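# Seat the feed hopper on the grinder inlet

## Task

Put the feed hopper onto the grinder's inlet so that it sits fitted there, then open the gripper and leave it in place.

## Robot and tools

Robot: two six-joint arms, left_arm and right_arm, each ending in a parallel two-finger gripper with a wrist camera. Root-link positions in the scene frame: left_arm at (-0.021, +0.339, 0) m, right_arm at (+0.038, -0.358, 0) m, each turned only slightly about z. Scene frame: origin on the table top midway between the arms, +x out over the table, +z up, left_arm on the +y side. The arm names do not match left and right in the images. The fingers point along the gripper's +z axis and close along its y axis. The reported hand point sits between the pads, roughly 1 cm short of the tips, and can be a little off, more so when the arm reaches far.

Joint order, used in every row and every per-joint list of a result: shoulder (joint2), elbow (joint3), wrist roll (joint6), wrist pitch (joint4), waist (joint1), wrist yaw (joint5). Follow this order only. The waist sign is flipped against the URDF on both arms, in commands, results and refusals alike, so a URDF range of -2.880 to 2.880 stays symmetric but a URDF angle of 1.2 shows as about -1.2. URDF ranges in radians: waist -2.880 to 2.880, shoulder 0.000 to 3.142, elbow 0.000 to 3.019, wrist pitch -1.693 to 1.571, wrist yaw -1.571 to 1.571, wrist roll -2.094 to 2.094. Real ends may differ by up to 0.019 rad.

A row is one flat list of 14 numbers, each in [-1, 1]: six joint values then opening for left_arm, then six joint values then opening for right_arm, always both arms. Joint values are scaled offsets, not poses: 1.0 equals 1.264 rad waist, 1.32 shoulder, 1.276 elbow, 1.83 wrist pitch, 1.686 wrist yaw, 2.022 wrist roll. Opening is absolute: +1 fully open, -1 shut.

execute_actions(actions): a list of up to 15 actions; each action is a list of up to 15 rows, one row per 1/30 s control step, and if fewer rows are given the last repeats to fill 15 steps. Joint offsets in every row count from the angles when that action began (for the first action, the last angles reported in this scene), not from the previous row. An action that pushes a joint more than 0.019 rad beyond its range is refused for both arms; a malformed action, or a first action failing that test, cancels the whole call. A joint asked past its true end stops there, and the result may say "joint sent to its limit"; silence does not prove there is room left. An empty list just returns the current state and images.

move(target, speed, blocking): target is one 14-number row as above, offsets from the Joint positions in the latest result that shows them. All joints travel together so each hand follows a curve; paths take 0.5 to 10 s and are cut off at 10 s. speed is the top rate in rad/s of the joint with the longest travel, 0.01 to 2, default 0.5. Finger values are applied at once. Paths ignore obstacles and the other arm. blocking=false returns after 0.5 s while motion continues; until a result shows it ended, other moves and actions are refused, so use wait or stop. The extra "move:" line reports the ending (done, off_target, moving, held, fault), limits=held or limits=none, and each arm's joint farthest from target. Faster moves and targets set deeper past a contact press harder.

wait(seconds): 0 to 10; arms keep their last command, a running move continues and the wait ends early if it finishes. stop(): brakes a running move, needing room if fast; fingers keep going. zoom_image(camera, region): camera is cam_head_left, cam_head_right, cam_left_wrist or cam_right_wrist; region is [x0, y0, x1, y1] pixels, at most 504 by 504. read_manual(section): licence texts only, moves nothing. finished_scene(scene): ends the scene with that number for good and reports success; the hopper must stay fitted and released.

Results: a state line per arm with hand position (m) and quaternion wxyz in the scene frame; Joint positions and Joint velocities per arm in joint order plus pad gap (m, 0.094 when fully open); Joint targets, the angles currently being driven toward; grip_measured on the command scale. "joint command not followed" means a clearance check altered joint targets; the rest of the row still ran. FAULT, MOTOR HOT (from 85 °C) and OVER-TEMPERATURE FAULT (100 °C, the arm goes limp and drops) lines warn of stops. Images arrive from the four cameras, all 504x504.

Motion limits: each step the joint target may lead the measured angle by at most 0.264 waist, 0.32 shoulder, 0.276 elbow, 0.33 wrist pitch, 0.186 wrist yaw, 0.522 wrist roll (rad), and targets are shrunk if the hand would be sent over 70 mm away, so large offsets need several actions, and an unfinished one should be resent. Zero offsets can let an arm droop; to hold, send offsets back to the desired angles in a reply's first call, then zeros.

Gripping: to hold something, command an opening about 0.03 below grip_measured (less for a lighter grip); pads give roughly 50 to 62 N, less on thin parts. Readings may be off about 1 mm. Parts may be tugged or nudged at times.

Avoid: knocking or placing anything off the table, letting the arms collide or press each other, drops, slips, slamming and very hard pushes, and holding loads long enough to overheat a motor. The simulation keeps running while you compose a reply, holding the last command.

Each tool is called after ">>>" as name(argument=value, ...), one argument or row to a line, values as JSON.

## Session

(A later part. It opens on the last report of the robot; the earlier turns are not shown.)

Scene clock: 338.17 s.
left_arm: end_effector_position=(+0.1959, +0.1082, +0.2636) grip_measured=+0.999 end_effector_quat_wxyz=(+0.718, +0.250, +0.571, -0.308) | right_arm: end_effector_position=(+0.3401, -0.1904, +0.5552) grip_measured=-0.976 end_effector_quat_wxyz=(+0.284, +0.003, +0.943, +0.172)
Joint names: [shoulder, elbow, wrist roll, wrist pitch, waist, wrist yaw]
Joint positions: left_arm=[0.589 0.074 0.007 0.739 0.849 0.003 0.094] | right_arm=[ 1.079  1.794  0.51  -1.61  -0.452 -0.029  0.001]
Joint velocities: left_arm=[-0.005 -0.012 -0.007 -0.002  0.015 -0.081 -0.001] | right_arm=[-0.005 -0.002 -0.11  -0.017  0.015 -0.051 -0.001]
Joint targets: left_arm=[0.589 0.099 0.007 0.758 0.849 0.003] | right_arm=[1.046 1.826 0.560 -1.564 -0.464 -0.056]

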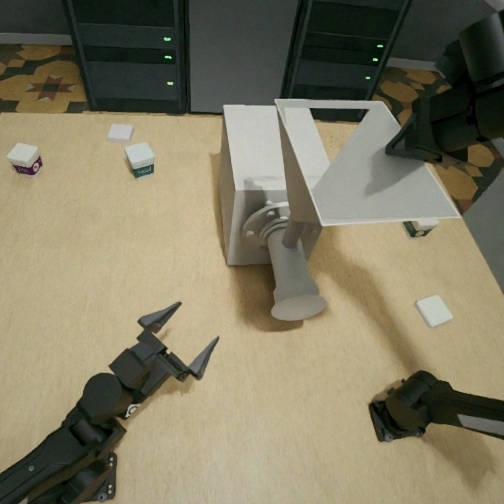

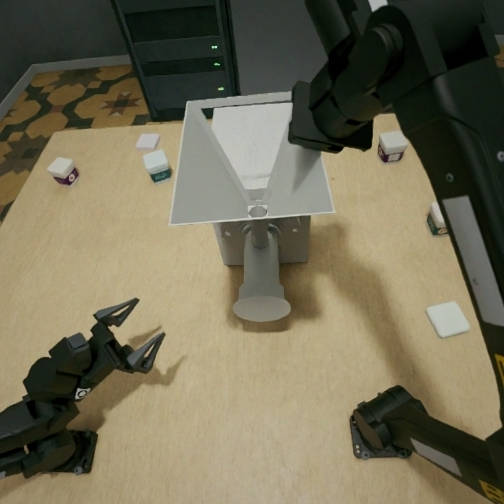

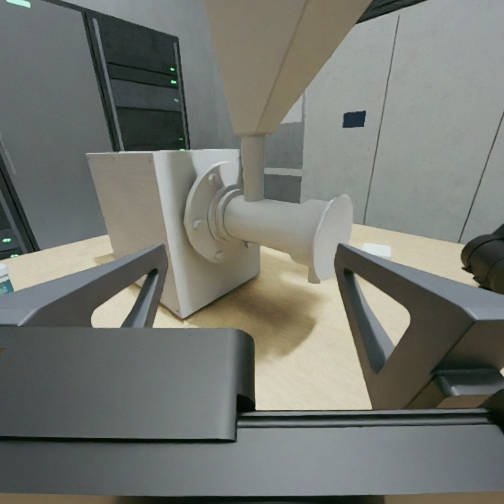

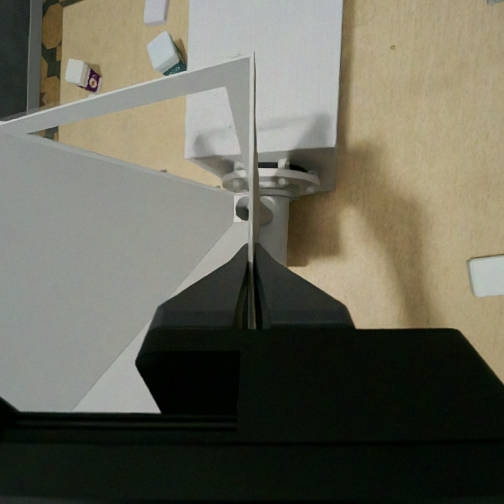

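Sticking; lift slightly and lower again.

>>> execute_actions(
  actions=[
    [[0,0.02,0,0.01,0,0,1,-0.025,0.092,0.025,0.02,0,-0.014,-1]],
    [[0,0.02,0,0.01,0,0,1,-0.025,0.02,0.025,0.025,0,-0.014,-1]],
  ],
)

>>> zoom_image(
  camera="cam_left_wrist",
  region=[200,110,300,210],
)

>>> zoom_image(
  camera="cam_right_wrist",
  region=[200,150,320,270],
)

Scene clock: 345.03 s.
left_arm: end_effector_position=(+0.1959, +0.1082, +0.2636) grip_measured=+0.999 end_effector_quat_wxyz=(+0.718, +0.250, +0.571, -0.308) | right_arm: end_effector_position=(+0.3398, -0.1898, +0.5554) grip_measured=-0.976 end_effector_quat_wxyz=(+0.284, +0.003, +0.943, +0.173)
Joint names: [shoulder, elbow, wrist roll, wrist pitch, waist, wrist yaw]
Joint positions: left_arm=[0.589 0.074 0.007 0.739 0.849 0.003 0.094] | right_arm=[ 1.079  1.794  0.51  -1.61  -0.452 -0.033  0.001]
Joint velocities: left_arm=[-0.005 -0.007  0.037 -0.017  0.005 -0.007  0.   ] | right_arm=[-0.005  0.002 -0.037 -0.017  0.005  0.066  0.   ]
Joint targets: left_arm=[0.589 0.099 0.007 0.758 0.849 0.003] | right_arm=[1.046 1.822 0.560 -1.564 -0.452 -0.056]

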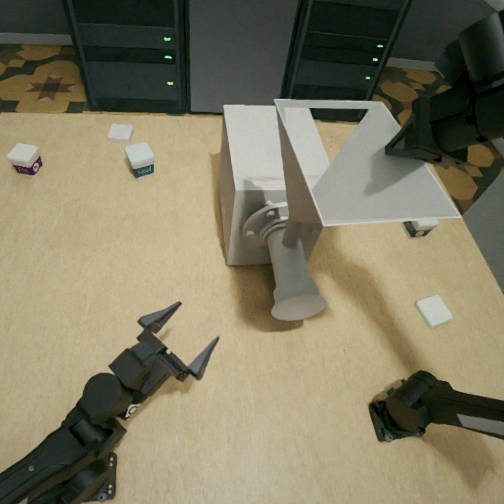

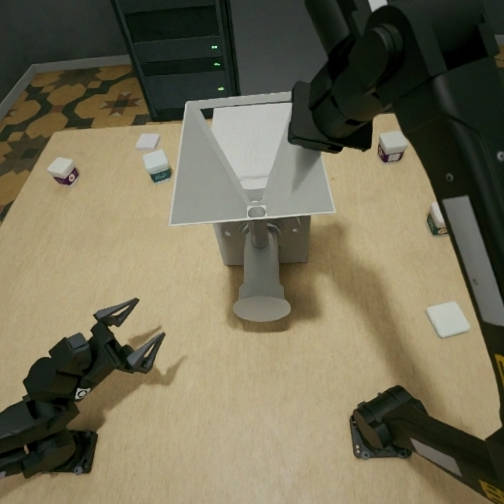

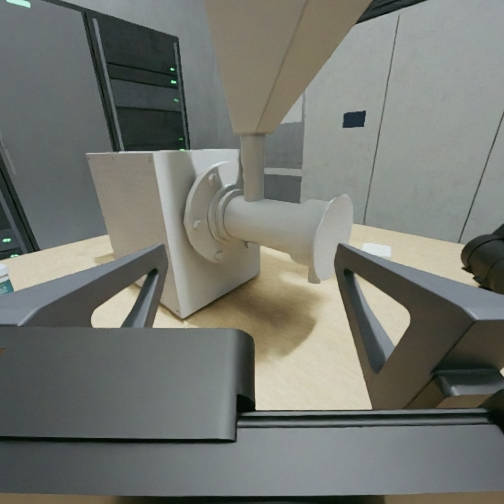

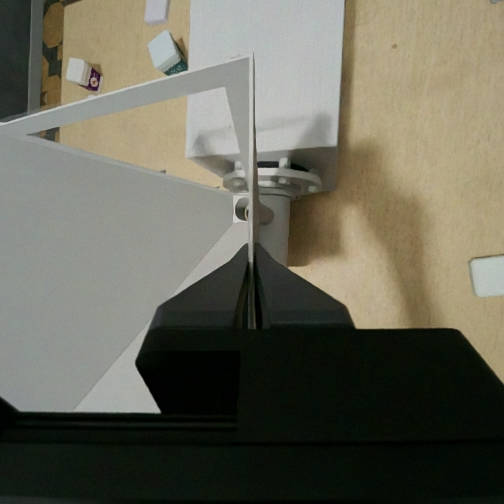

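Region (200, 110, 300, 210) of cam_left_wrist's 504x504 image, scaled by 5.040, with more detail than that image has.

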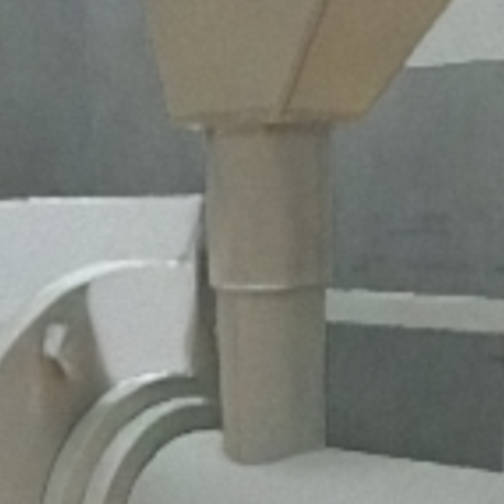

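Region (200, 150, 320, 270) of cam_right_wrist's 504x504 image, scaled by 4.200, with more detail than that image has.

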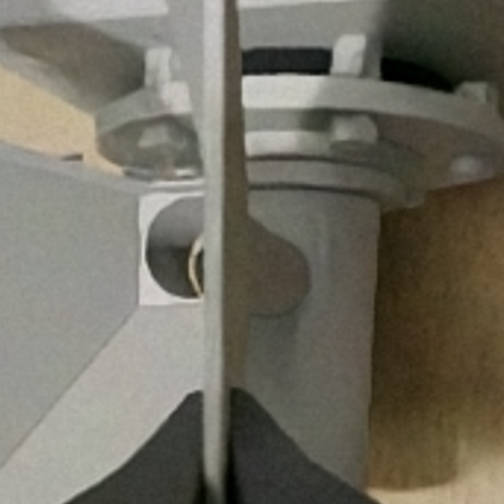

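Need ~1.5 mm radially back.

>>> execute_actions(
  actions=[
    [[0,0.02,0,0.01,0,0,1,-0.025,0.095,0.025,0.012,0,-0.01,-1]],
    [[0,0.02,0,0.01,0,0,1,-0.025,0.015,0.025,0.02,0,-0.01,-1]],
  ],
)

>>> zoom_image(
  camera="cam_left_wrist",
  region=[200,110,300,210],
)

>>> zoom_image(
  camera="cam_right_wrist",
  region=[200,150,320,270],
)

Scene clock: 353.13 s.
left_arm: end_effector_position=(+0.1959, +0.1082, +0.2636) grip_measured=+0.999 end_effector_quat_wxyz=(+0.718, +0.250, +0.571, -0.308) | right_arm: end_effector_position=(+0.3391, -0.1904, +0.5551) grip_measured=-0.976 end_effector_quat_wxyz=(+0.283, +0.003, +0.944, +0.172)
Joint names: [shoulder, elbow, wrist roll, wrist pitch, waist, wrist yaw]
Joint positions: left_arm=[0.589 0.074 0.007 0.739 0.849 0.003 0.094] | right_arm=[ 1.078  1.795  0.51  -1.613 -0.452 -0.032  0.001]
Joint velocities: left_arm=[-0.005  0.007  0.022 -0.012  0.005  0.037  0.   ] | right_arm=[-0.005 -0.002  0.066  0.002  0.005  0.037 -0.   ]
Joint targets: left_arm=[0.589 0.099 0.007 0.758 0.849 0.003] | right_arm=[1.046 1.817 0.560 -1.576 -0.452 -0.050]

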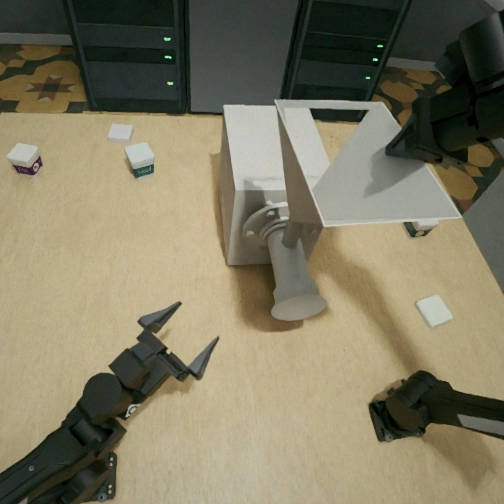

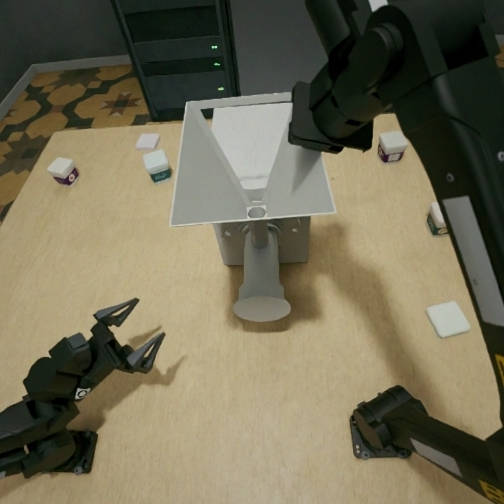

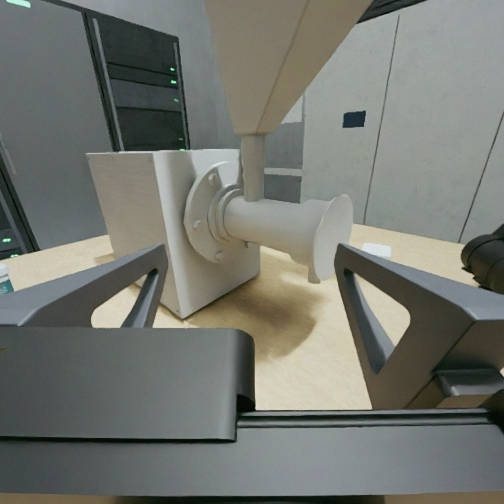

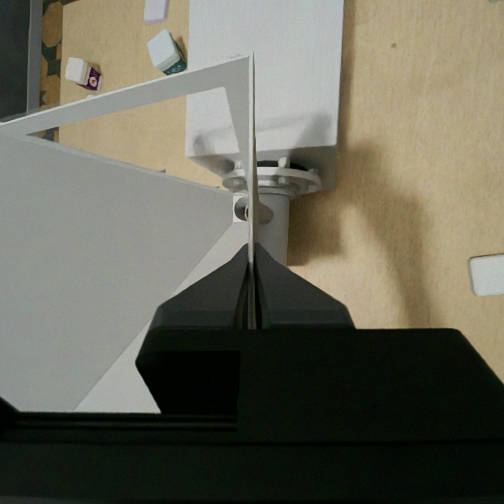

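Region (200, 110, 300, 210) of cam_left_wrist's 504x504 image, scaled by 5.040, with more detail than that image has.

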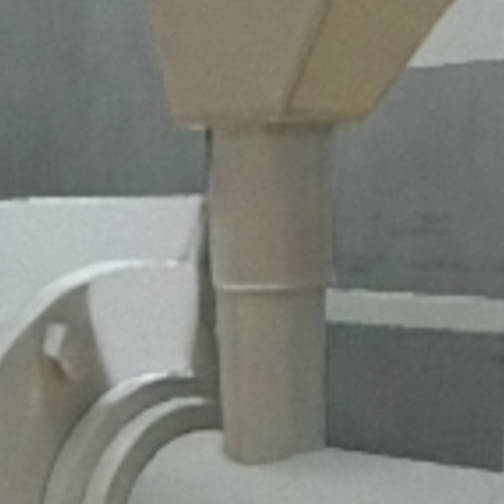

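Region (200, 150, 320, 270) of cam_right_wrist's 504x504 image, scaled by 4.200, with more detail than that image has.

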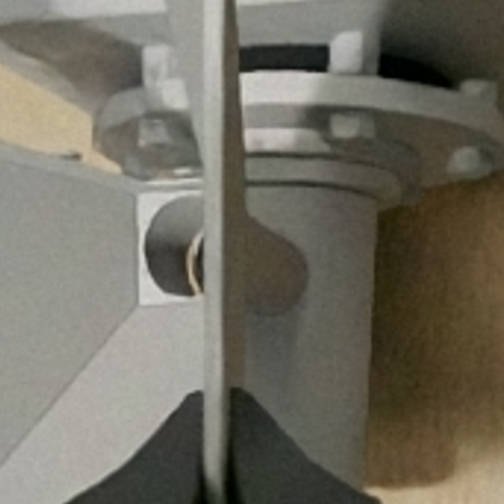

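>>> zoom_image(
  camera="cam_head_right",
  region=[225,195,295,265],
)

>>> zoom_image(
  camera="cam_head_left",
  region=[260,190,330,260],
)

Region (225, 195, 295, 265) of cam_head_right's 504x504 image, scaled by 7.200, with more detail than that image has.

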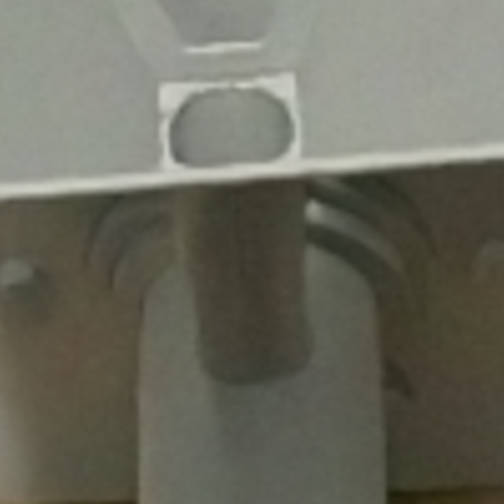

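Region (260, 190, 330, 260) of cam_head_left's 504x504 image, scaled by 7.200, with more detail than that image has.

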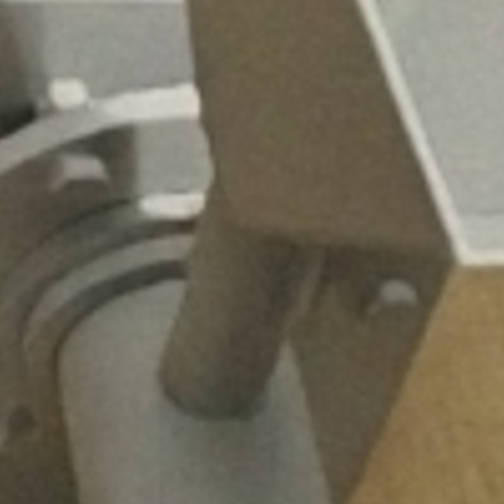

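>>> execute_actions(
  actions=[
    [[0,0.02,0,0.01,0,0,1,-0.025,0.09,0.025,0.02,0.007,-0.008,-1]],
    [[0,0.02,0,0.01,0,0,1,-0.015,0.0,0.025,0.025,0,-0.01,-1]],
  ],
)

>>> zoom_image(
  camera="cam_left_wrist",
  region=[200,110,300,210],
)

>>> zoom_image(
  camera="cam_right_wrist",
  region=[200,150,320,270],
)

Scene clock: 365.10 s.
left_arm: end_effector_position=(+0.1959, +0.1082, +0.2636) grip_measured=+0.999 end_effector_quat_wxyz=(+0.718, +0.250, +0.571, -0.308) | right_arm: end_effector_position=(+0.3383, -0.1912, +0.5539) grip_measured=-0.976 end_effector_quat_wxyz=(+0.282, +0.003, +0.944, +0.171)
Joint names: [shoulder, elbow, wrist roll, wrist pitch, waist, wrist yaw]
Joint positions: left_arm=[0.589 0.074 0.007 0.739 0.849 0.003 0.094] | right_arm=[ 1.075  1.789  0.51  -1.613 -0.451 -0.031  0.001]
Joint velocities: left_arm=[-0.015  0.007  0.022 -0.002  0.005  0.022 -0.002] | right_arm=[ 0.005 -0.002 -0.081 -0.017  0.005 -0.066 -0.   ]
Joint targets: left_arm=[0.589 0.099 0.007 0.758 0.849 0.003] | right_arm=[1.058 1.797 0.561 -1.567 -0.451 -0.048]

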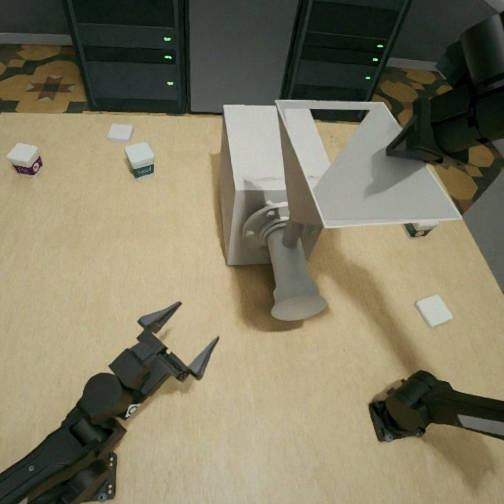

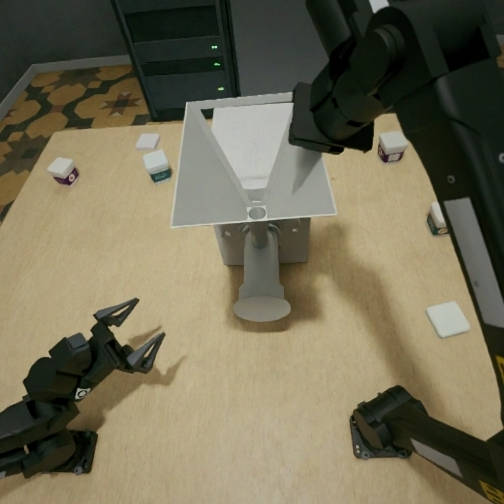

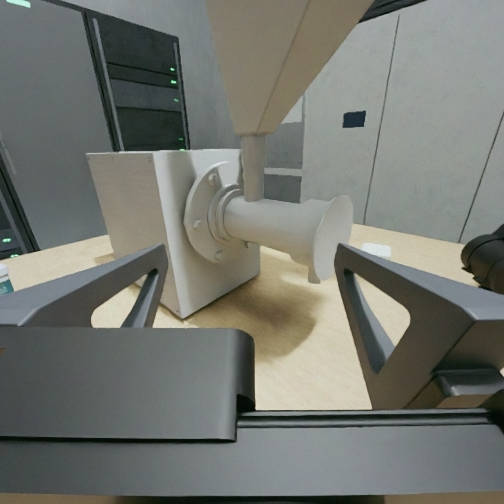

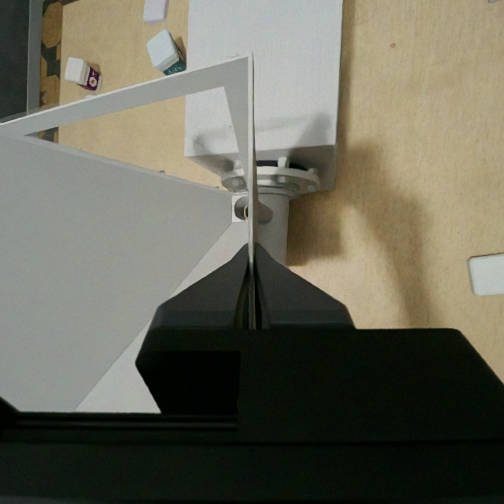

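Region (200, 110, 300, 210) of cam_left_wrist's 504x504 image, scaled by 5.040, with more detail than that image has.

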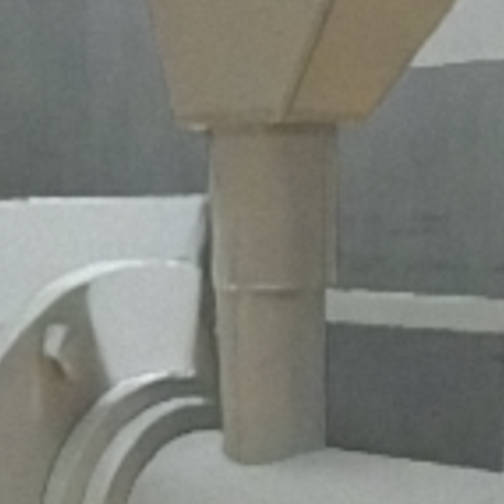

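Region (200, 150, 320, 270) of cam_right_wrist's 504x504 image, scaled by 4.200, with more detail than that image has.

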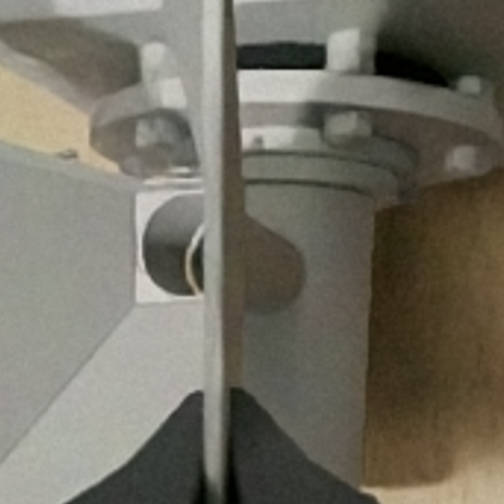

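>>> execute_actions(
  actions=[
    [[0,0.02,0,0.01,0,0,1,-0.02,0.098,0.025,0.02,0.009,-0.011,-1]],
    [[0,0.02,0,0.01,0,0,1,-0.01,0.04,0.025,0.025,0,-0.011,-1]],
  ],
)

>>> zoom_image(
  camera="cam_left_wrist",
  region=[200,110,300,210],
)

>>> zoom_image(
  camera="cam_right_wrist",
  region=[200,150,320,270],
)

Scene clock: 379.47 s.
left_arm: end_effector_position=(+0.1959, +0.1082, +0.2636) grip_measured=+0.999 end_effector_quat_wxyz=(+0.718, +0.250, +0.571, -0.308) | right_arm: end_effector_position=(+0.3392, -0.1912, +0.5559) grip_measured=-0.976 end_effector_quat_wxyz=(+0.284, +0.004, +0.943, +0.172)
Joint names: [shoulder, elbow, wrist roll, wrist pitch, waist, wrist yaw]
Joint positions: left_arm=[0.589 0.074 0.007 0.739 0.849 0.003 0.094] | right_arm=[ 1.077  1.796  0.51  -1.613 -0.45  -0.031  0.001]
Joint velocities: left_arm=[-0.015  0.012  0.007  0.007  0.005 -0.007 -0.   ] | right_arm=[-0.005 -0.002  0.007 -0.012 -0.005 -0.022 -0.001]
Joint targets: left_arm=[0.589 0.099 0.007 0.758 0.849 0.003] | right_arm=[1.063 1.847 0.561 -1.567 -0.450 -0.049]

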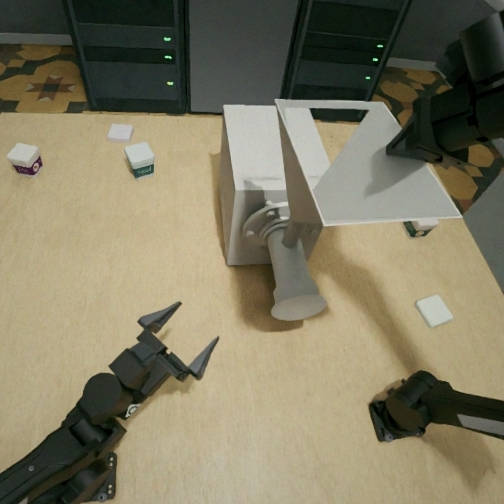

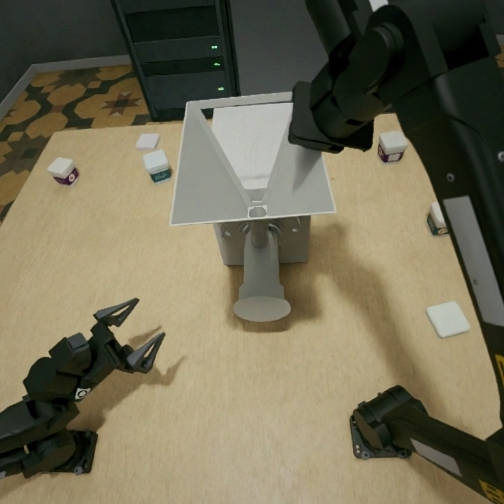

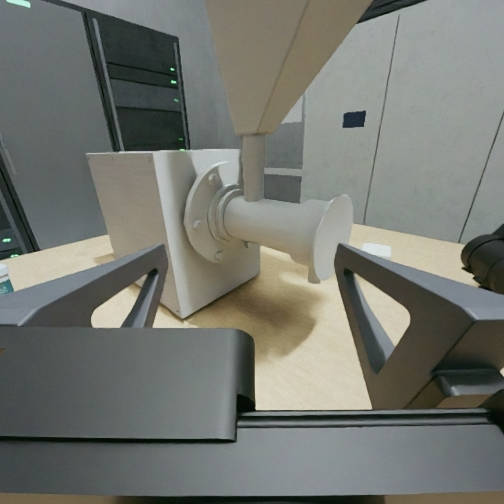

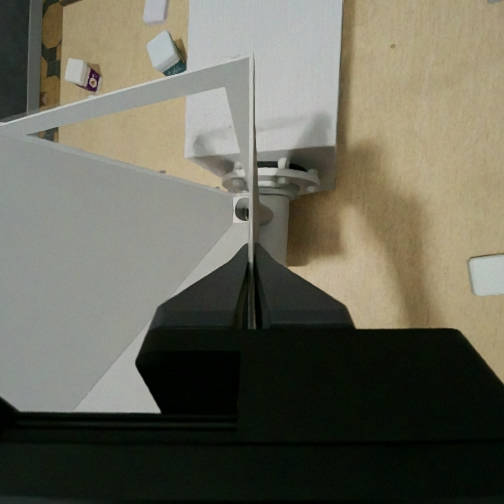

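Region (200, 110, 300, 210) of cam_left_wrist's 504x504 image, scaled by 5.040, with more detail than that image has.

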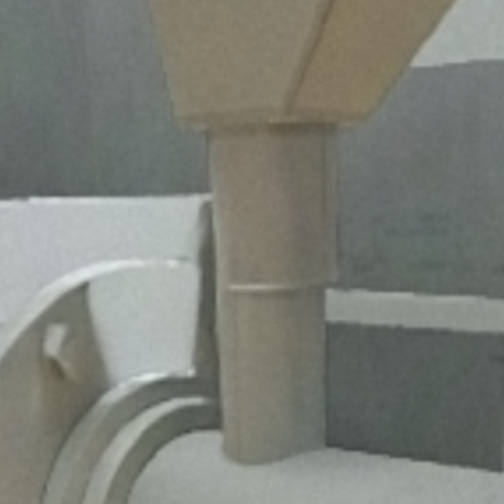

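Region (200, 150, 320, 270) of cam_right_wrist's 504x504 image, scaled by 4.200, with more detail than that image has.

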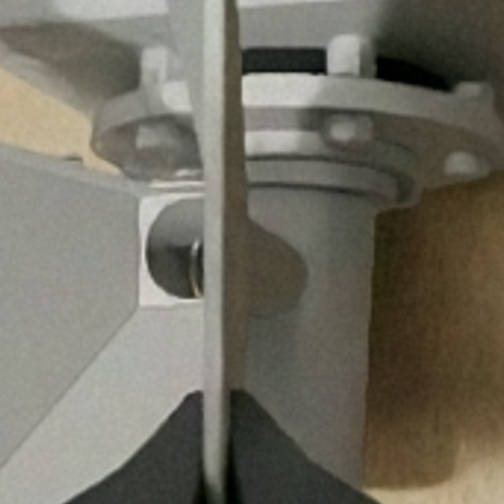

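Now ~1 mm toward +x: lift more clear, lower with shoulder.

>>> execute_actions(
  actions=[
    [[0,0.02,0,0.01,0,0,1,-0.022,0.098,0.025,0.02,0.007,-0.011,-1]],
    [[0,0.02,0,0.01,0,0,1,-0.005,0.04,0.025,0.03,0,-0.011,-1]],
  ],
)

>>> zoom_image(
  camera="cam_left_wrist",
  region=[200,110,300,210],
)

>>> zoom_image(
  camera="cam_right_wrist",
  region=[200,150,320,270],
)

Scene clock: 386.83 s.
left_arm: end_effector_position=(+0.1959, +0.1082, +0.2636) grip_measured=+0.999 end_effector_quat_wxyz=(+0.718, +0.250, +0.571, -0.308) | right_arm: end_effector_position=(+0.3477, -0.1866, +0.5494) grip_measured=-0.976 end_effector_quat_wxyz=(+0.275, +0.004, +0.947, +0.167)
Joint names: [shoulder, elbow, wrist roll, wrist pitch, waist, wrist yaw]
Joint positions: left_arm=[0.589 0.074 0.007 0.739 0.849 0.003 0.094] | right_arm=[ 1.101  1.798  0.51  -1.613 -0.45  -0.031  0.001]
Joint velocities: left_arm=[ 0.005  0.012 -0.007 -0.022  0.005 -0.022 -0.001] | right_arm=[-0.005 -0.012  0.066  0.002 -0.005  0.007  0.   ]
Joint targets: left_arm=[0.589 0.099 0.007 0.758 0.849 0.003] | right_arm=[1.071 1.849 0.561 -1.558 -0.450 -0.049]

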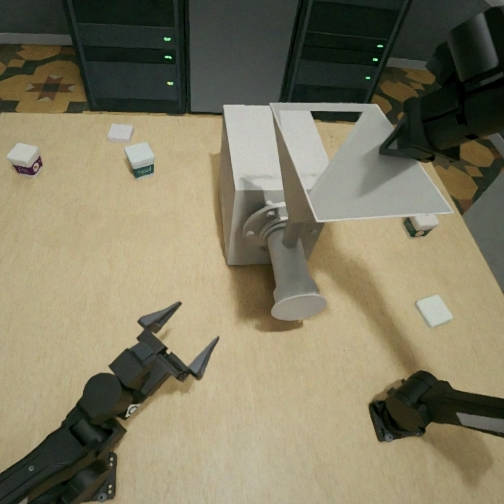

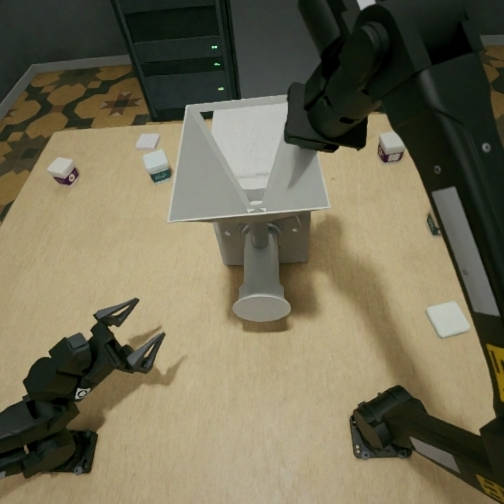

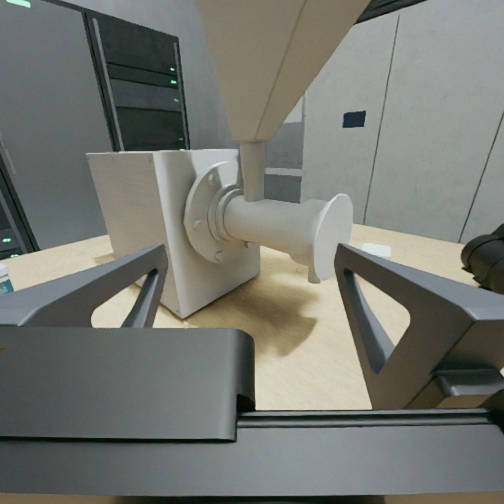

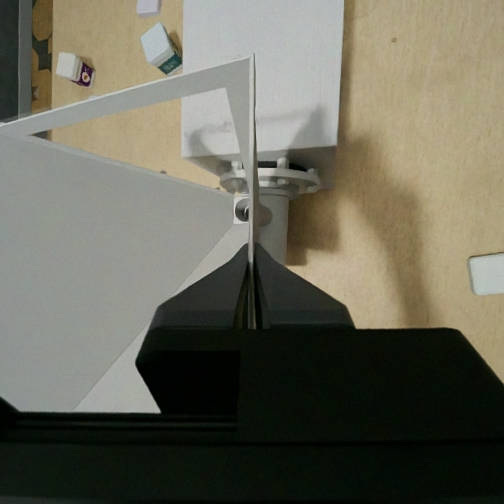

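Region (200, 110, 300, 210) of cam_left_wrist's 504x504 image, scaled by 5.040, with more detail than that image has.

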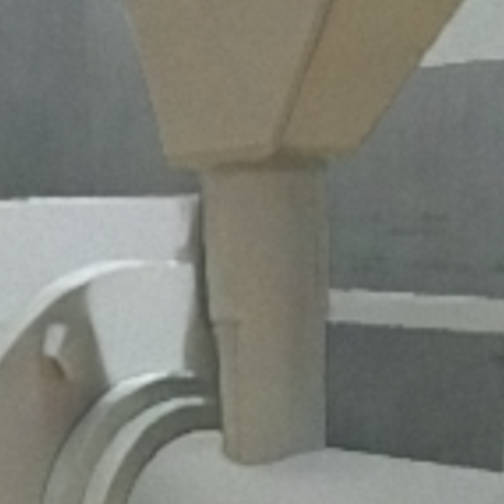

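Region (200, 150, 320, 270) of cam_right_wrist's 504x504 image, scaled by 4.200, with more detail than that image has.

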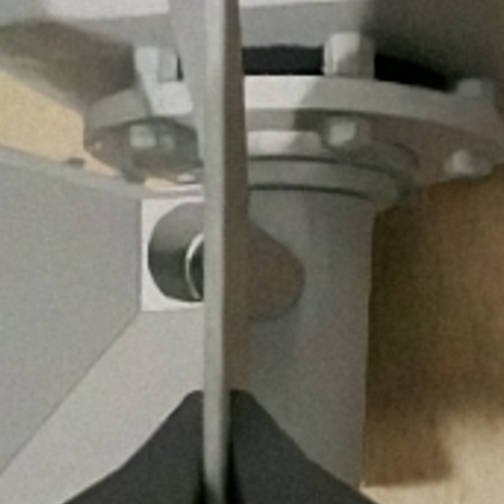

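On. Descend.

>>> execute_actions(
  actions=[
    [[0,0.02,0,0.01,0,0,1,-0.068,-0.005,0.025,0.052,0,-0.011,-1]],
    [[0,0.02,0,0.01,0,0,1,-0.058,-0.005,0.025,0.052,0,-0.011,-1]],
    [[0,0.02,0,0.01,0,0,1,-0.058,-0.005,0.025,0.052,0,-0.011,-1]],
  ],
)

>>> zoom_image(
  camera="cam_left_wrist",
  region=[200,110,300,210],
)

Scene clock: 400.63 s.
left_arm: end_effector_position=(+0.1959, +0.1082, +0.2636) grip_measured=+0.999 end_effector_quat_wxyz=(+0.718, +0.250, +0.571, -0.308) | right_arm: end_effector_position=(+0.3436, -0.1887, +0.5168) grip_measured=-0.976 end_effector_quat_wxyz=(+0.276, +0.005, +0.946, +0.168)
Joint names: [shoulder, elbow, wrist roll, wrist pitch, waist, wrist yaw]
Joint positions: left_arm=[0.589 0.074 0.007 0.739 0.849 0.003 0.094] | right_arm=[ 1.035  1.651  0.512 -1.53  -0.45  -0.032  0.001]
Joint velocities: left_arm=[-0.015  0.007 -0.051  0.007 -0.005  0.007  0.   ] | right_arm=[-0.005  0.017  0.051 -0.002 -0.005 -0.066 -0.001]
Joint targets: left_arm=[0.589 0.099 0.007 0.758 0.849 0.003] | right_arm=[0.978 1.694 0.562 -1.464 -0.450 -0.050]

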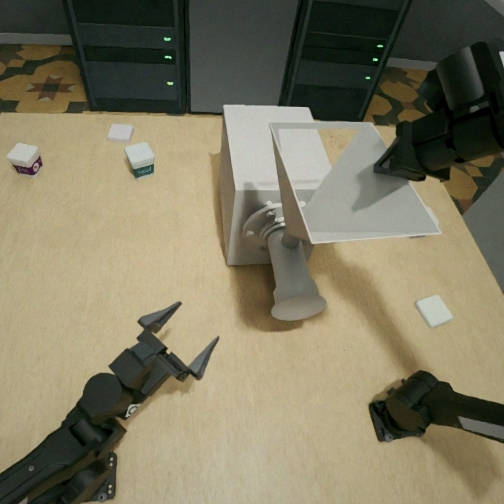

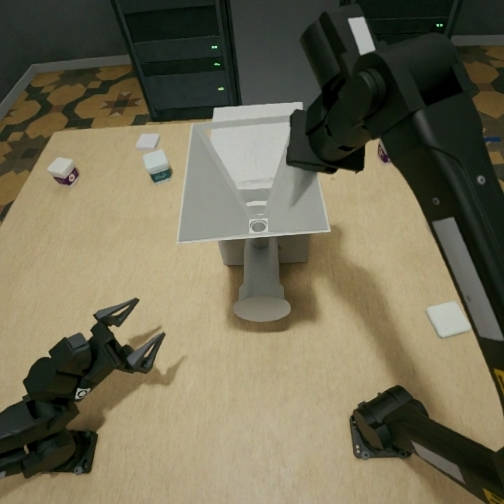

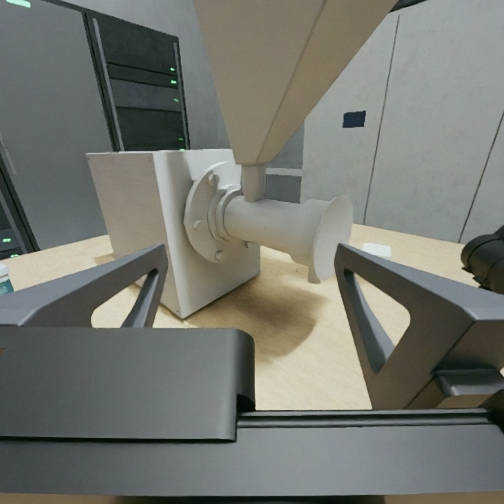

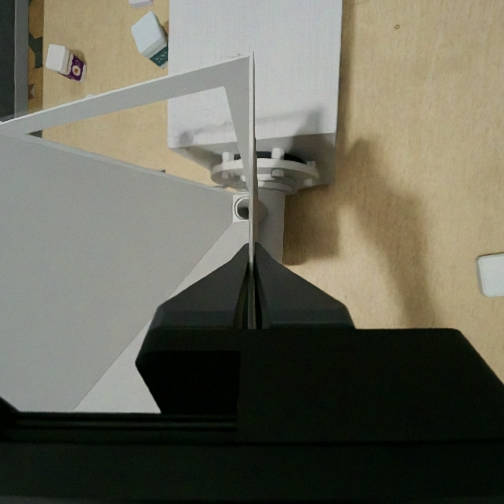

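Region (200, 110, 300, 210) of cam_left_wrist's 504x504 image, scaled by 5.040, with more detail than that image has.

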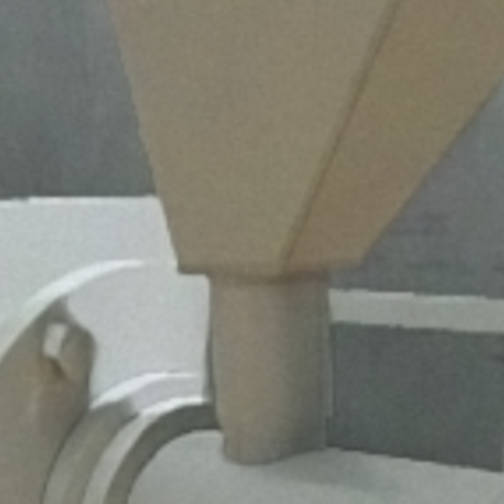

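>>> execute_actions(
  actions=[
    [[0,0.02,0,0.01,0,0,1,-0.045,0.005,0.025,0.045,0,-0.011,-1]],
    [[0,0.02,0,0.01,0,0,1,-0.01,0,0.01,0.015,0,0,-1]],
    [[0,0.02,0,0.01,0,0,1,0,0.01,0,0,0,0,0]],
    [[0,0.02,0,0.01,0,0,1,-0.03,0.09,0,-0.05,0,0,0]],
    [[0,0.02,0,0.01,0,0,1,-0.04,0.09,0,-0.04,0,0,0]],
  ],
)

>>> zoom_image(
  camera="cam_left_wrist",
  region=[200,110,300,210],
)

Scene clock: 411.03 s.
left_arm: end_effector_position=(+0.1959, +0.1082, +0.2636) grip_measured=+0.999 end_effector_quat_wxyz=(+0.718, +0.250, +0.571, -0.308) | right_arm: end_effector_position=(+0.2706, -0.2291, +0.5883) grip_measured=-0.003 end_effector_quat_wxyz=(+0.332, +0.001, +0.923, +0.193)
Joint names: [shoulder, elbow, wrist roll, wrist pitch, waist, wrist yaw]
Joint positions: left_arm=[0.589 0.074 0.007 0.739 0.849 0.003 0.094] | right_arm=[ 0.91   1.775  0.503 -1.647 -0.45  -0.025  0.047]
Joint velocities: left_arm=[-0.024  0.007 -0.037  0.007  0.015  0.022  0.   ] | right_arm=[ 0.034 -0.007  0.022 -0.022  0.005  0.022 -0.   ]
Joint targets: left_arm=[0.589 0.099 0.007 0.758 0.849 0.003] | right_arm=[0.922 1.804 0.503 -1.661 -0.450 -0.025]

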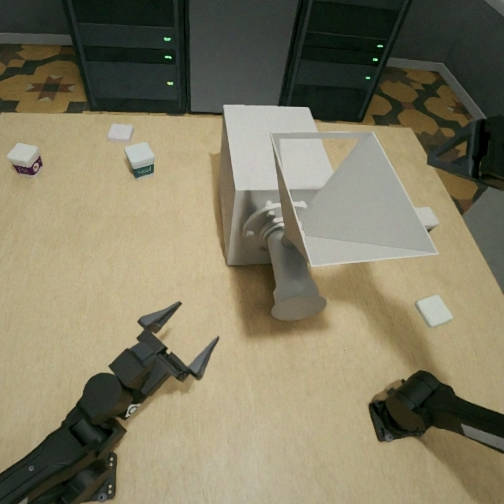

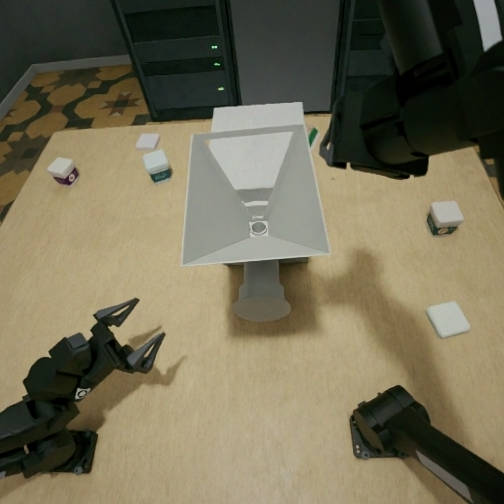

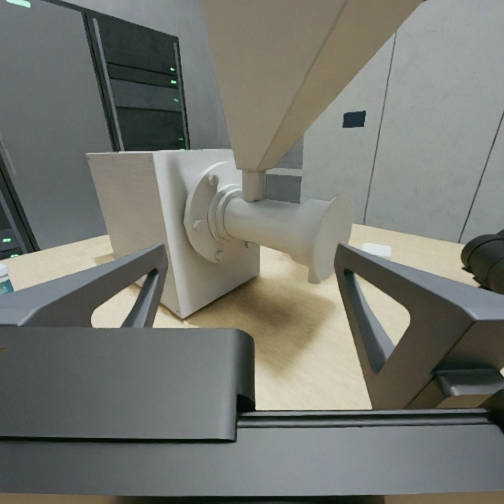

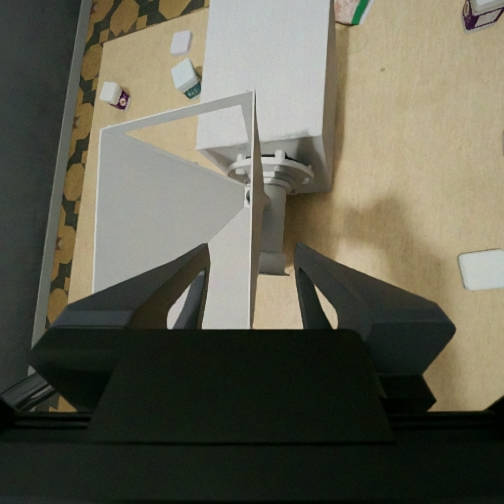

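Region (200, 110, 300, 210) of cam_left_wrist's 504x504 image, scaled by 5.040, with more detail than that image has.

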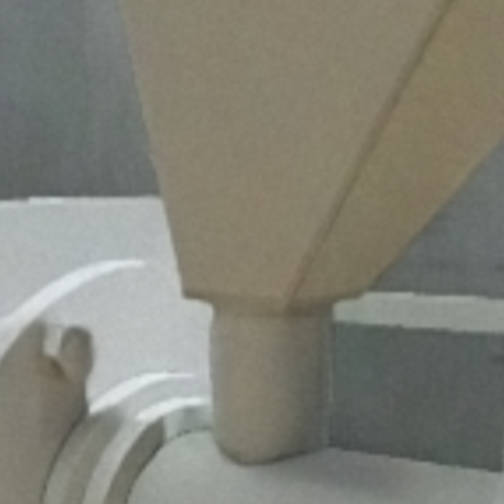

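>>> finished_scene(
  scene=1,
)

The scene is finished: the task was done.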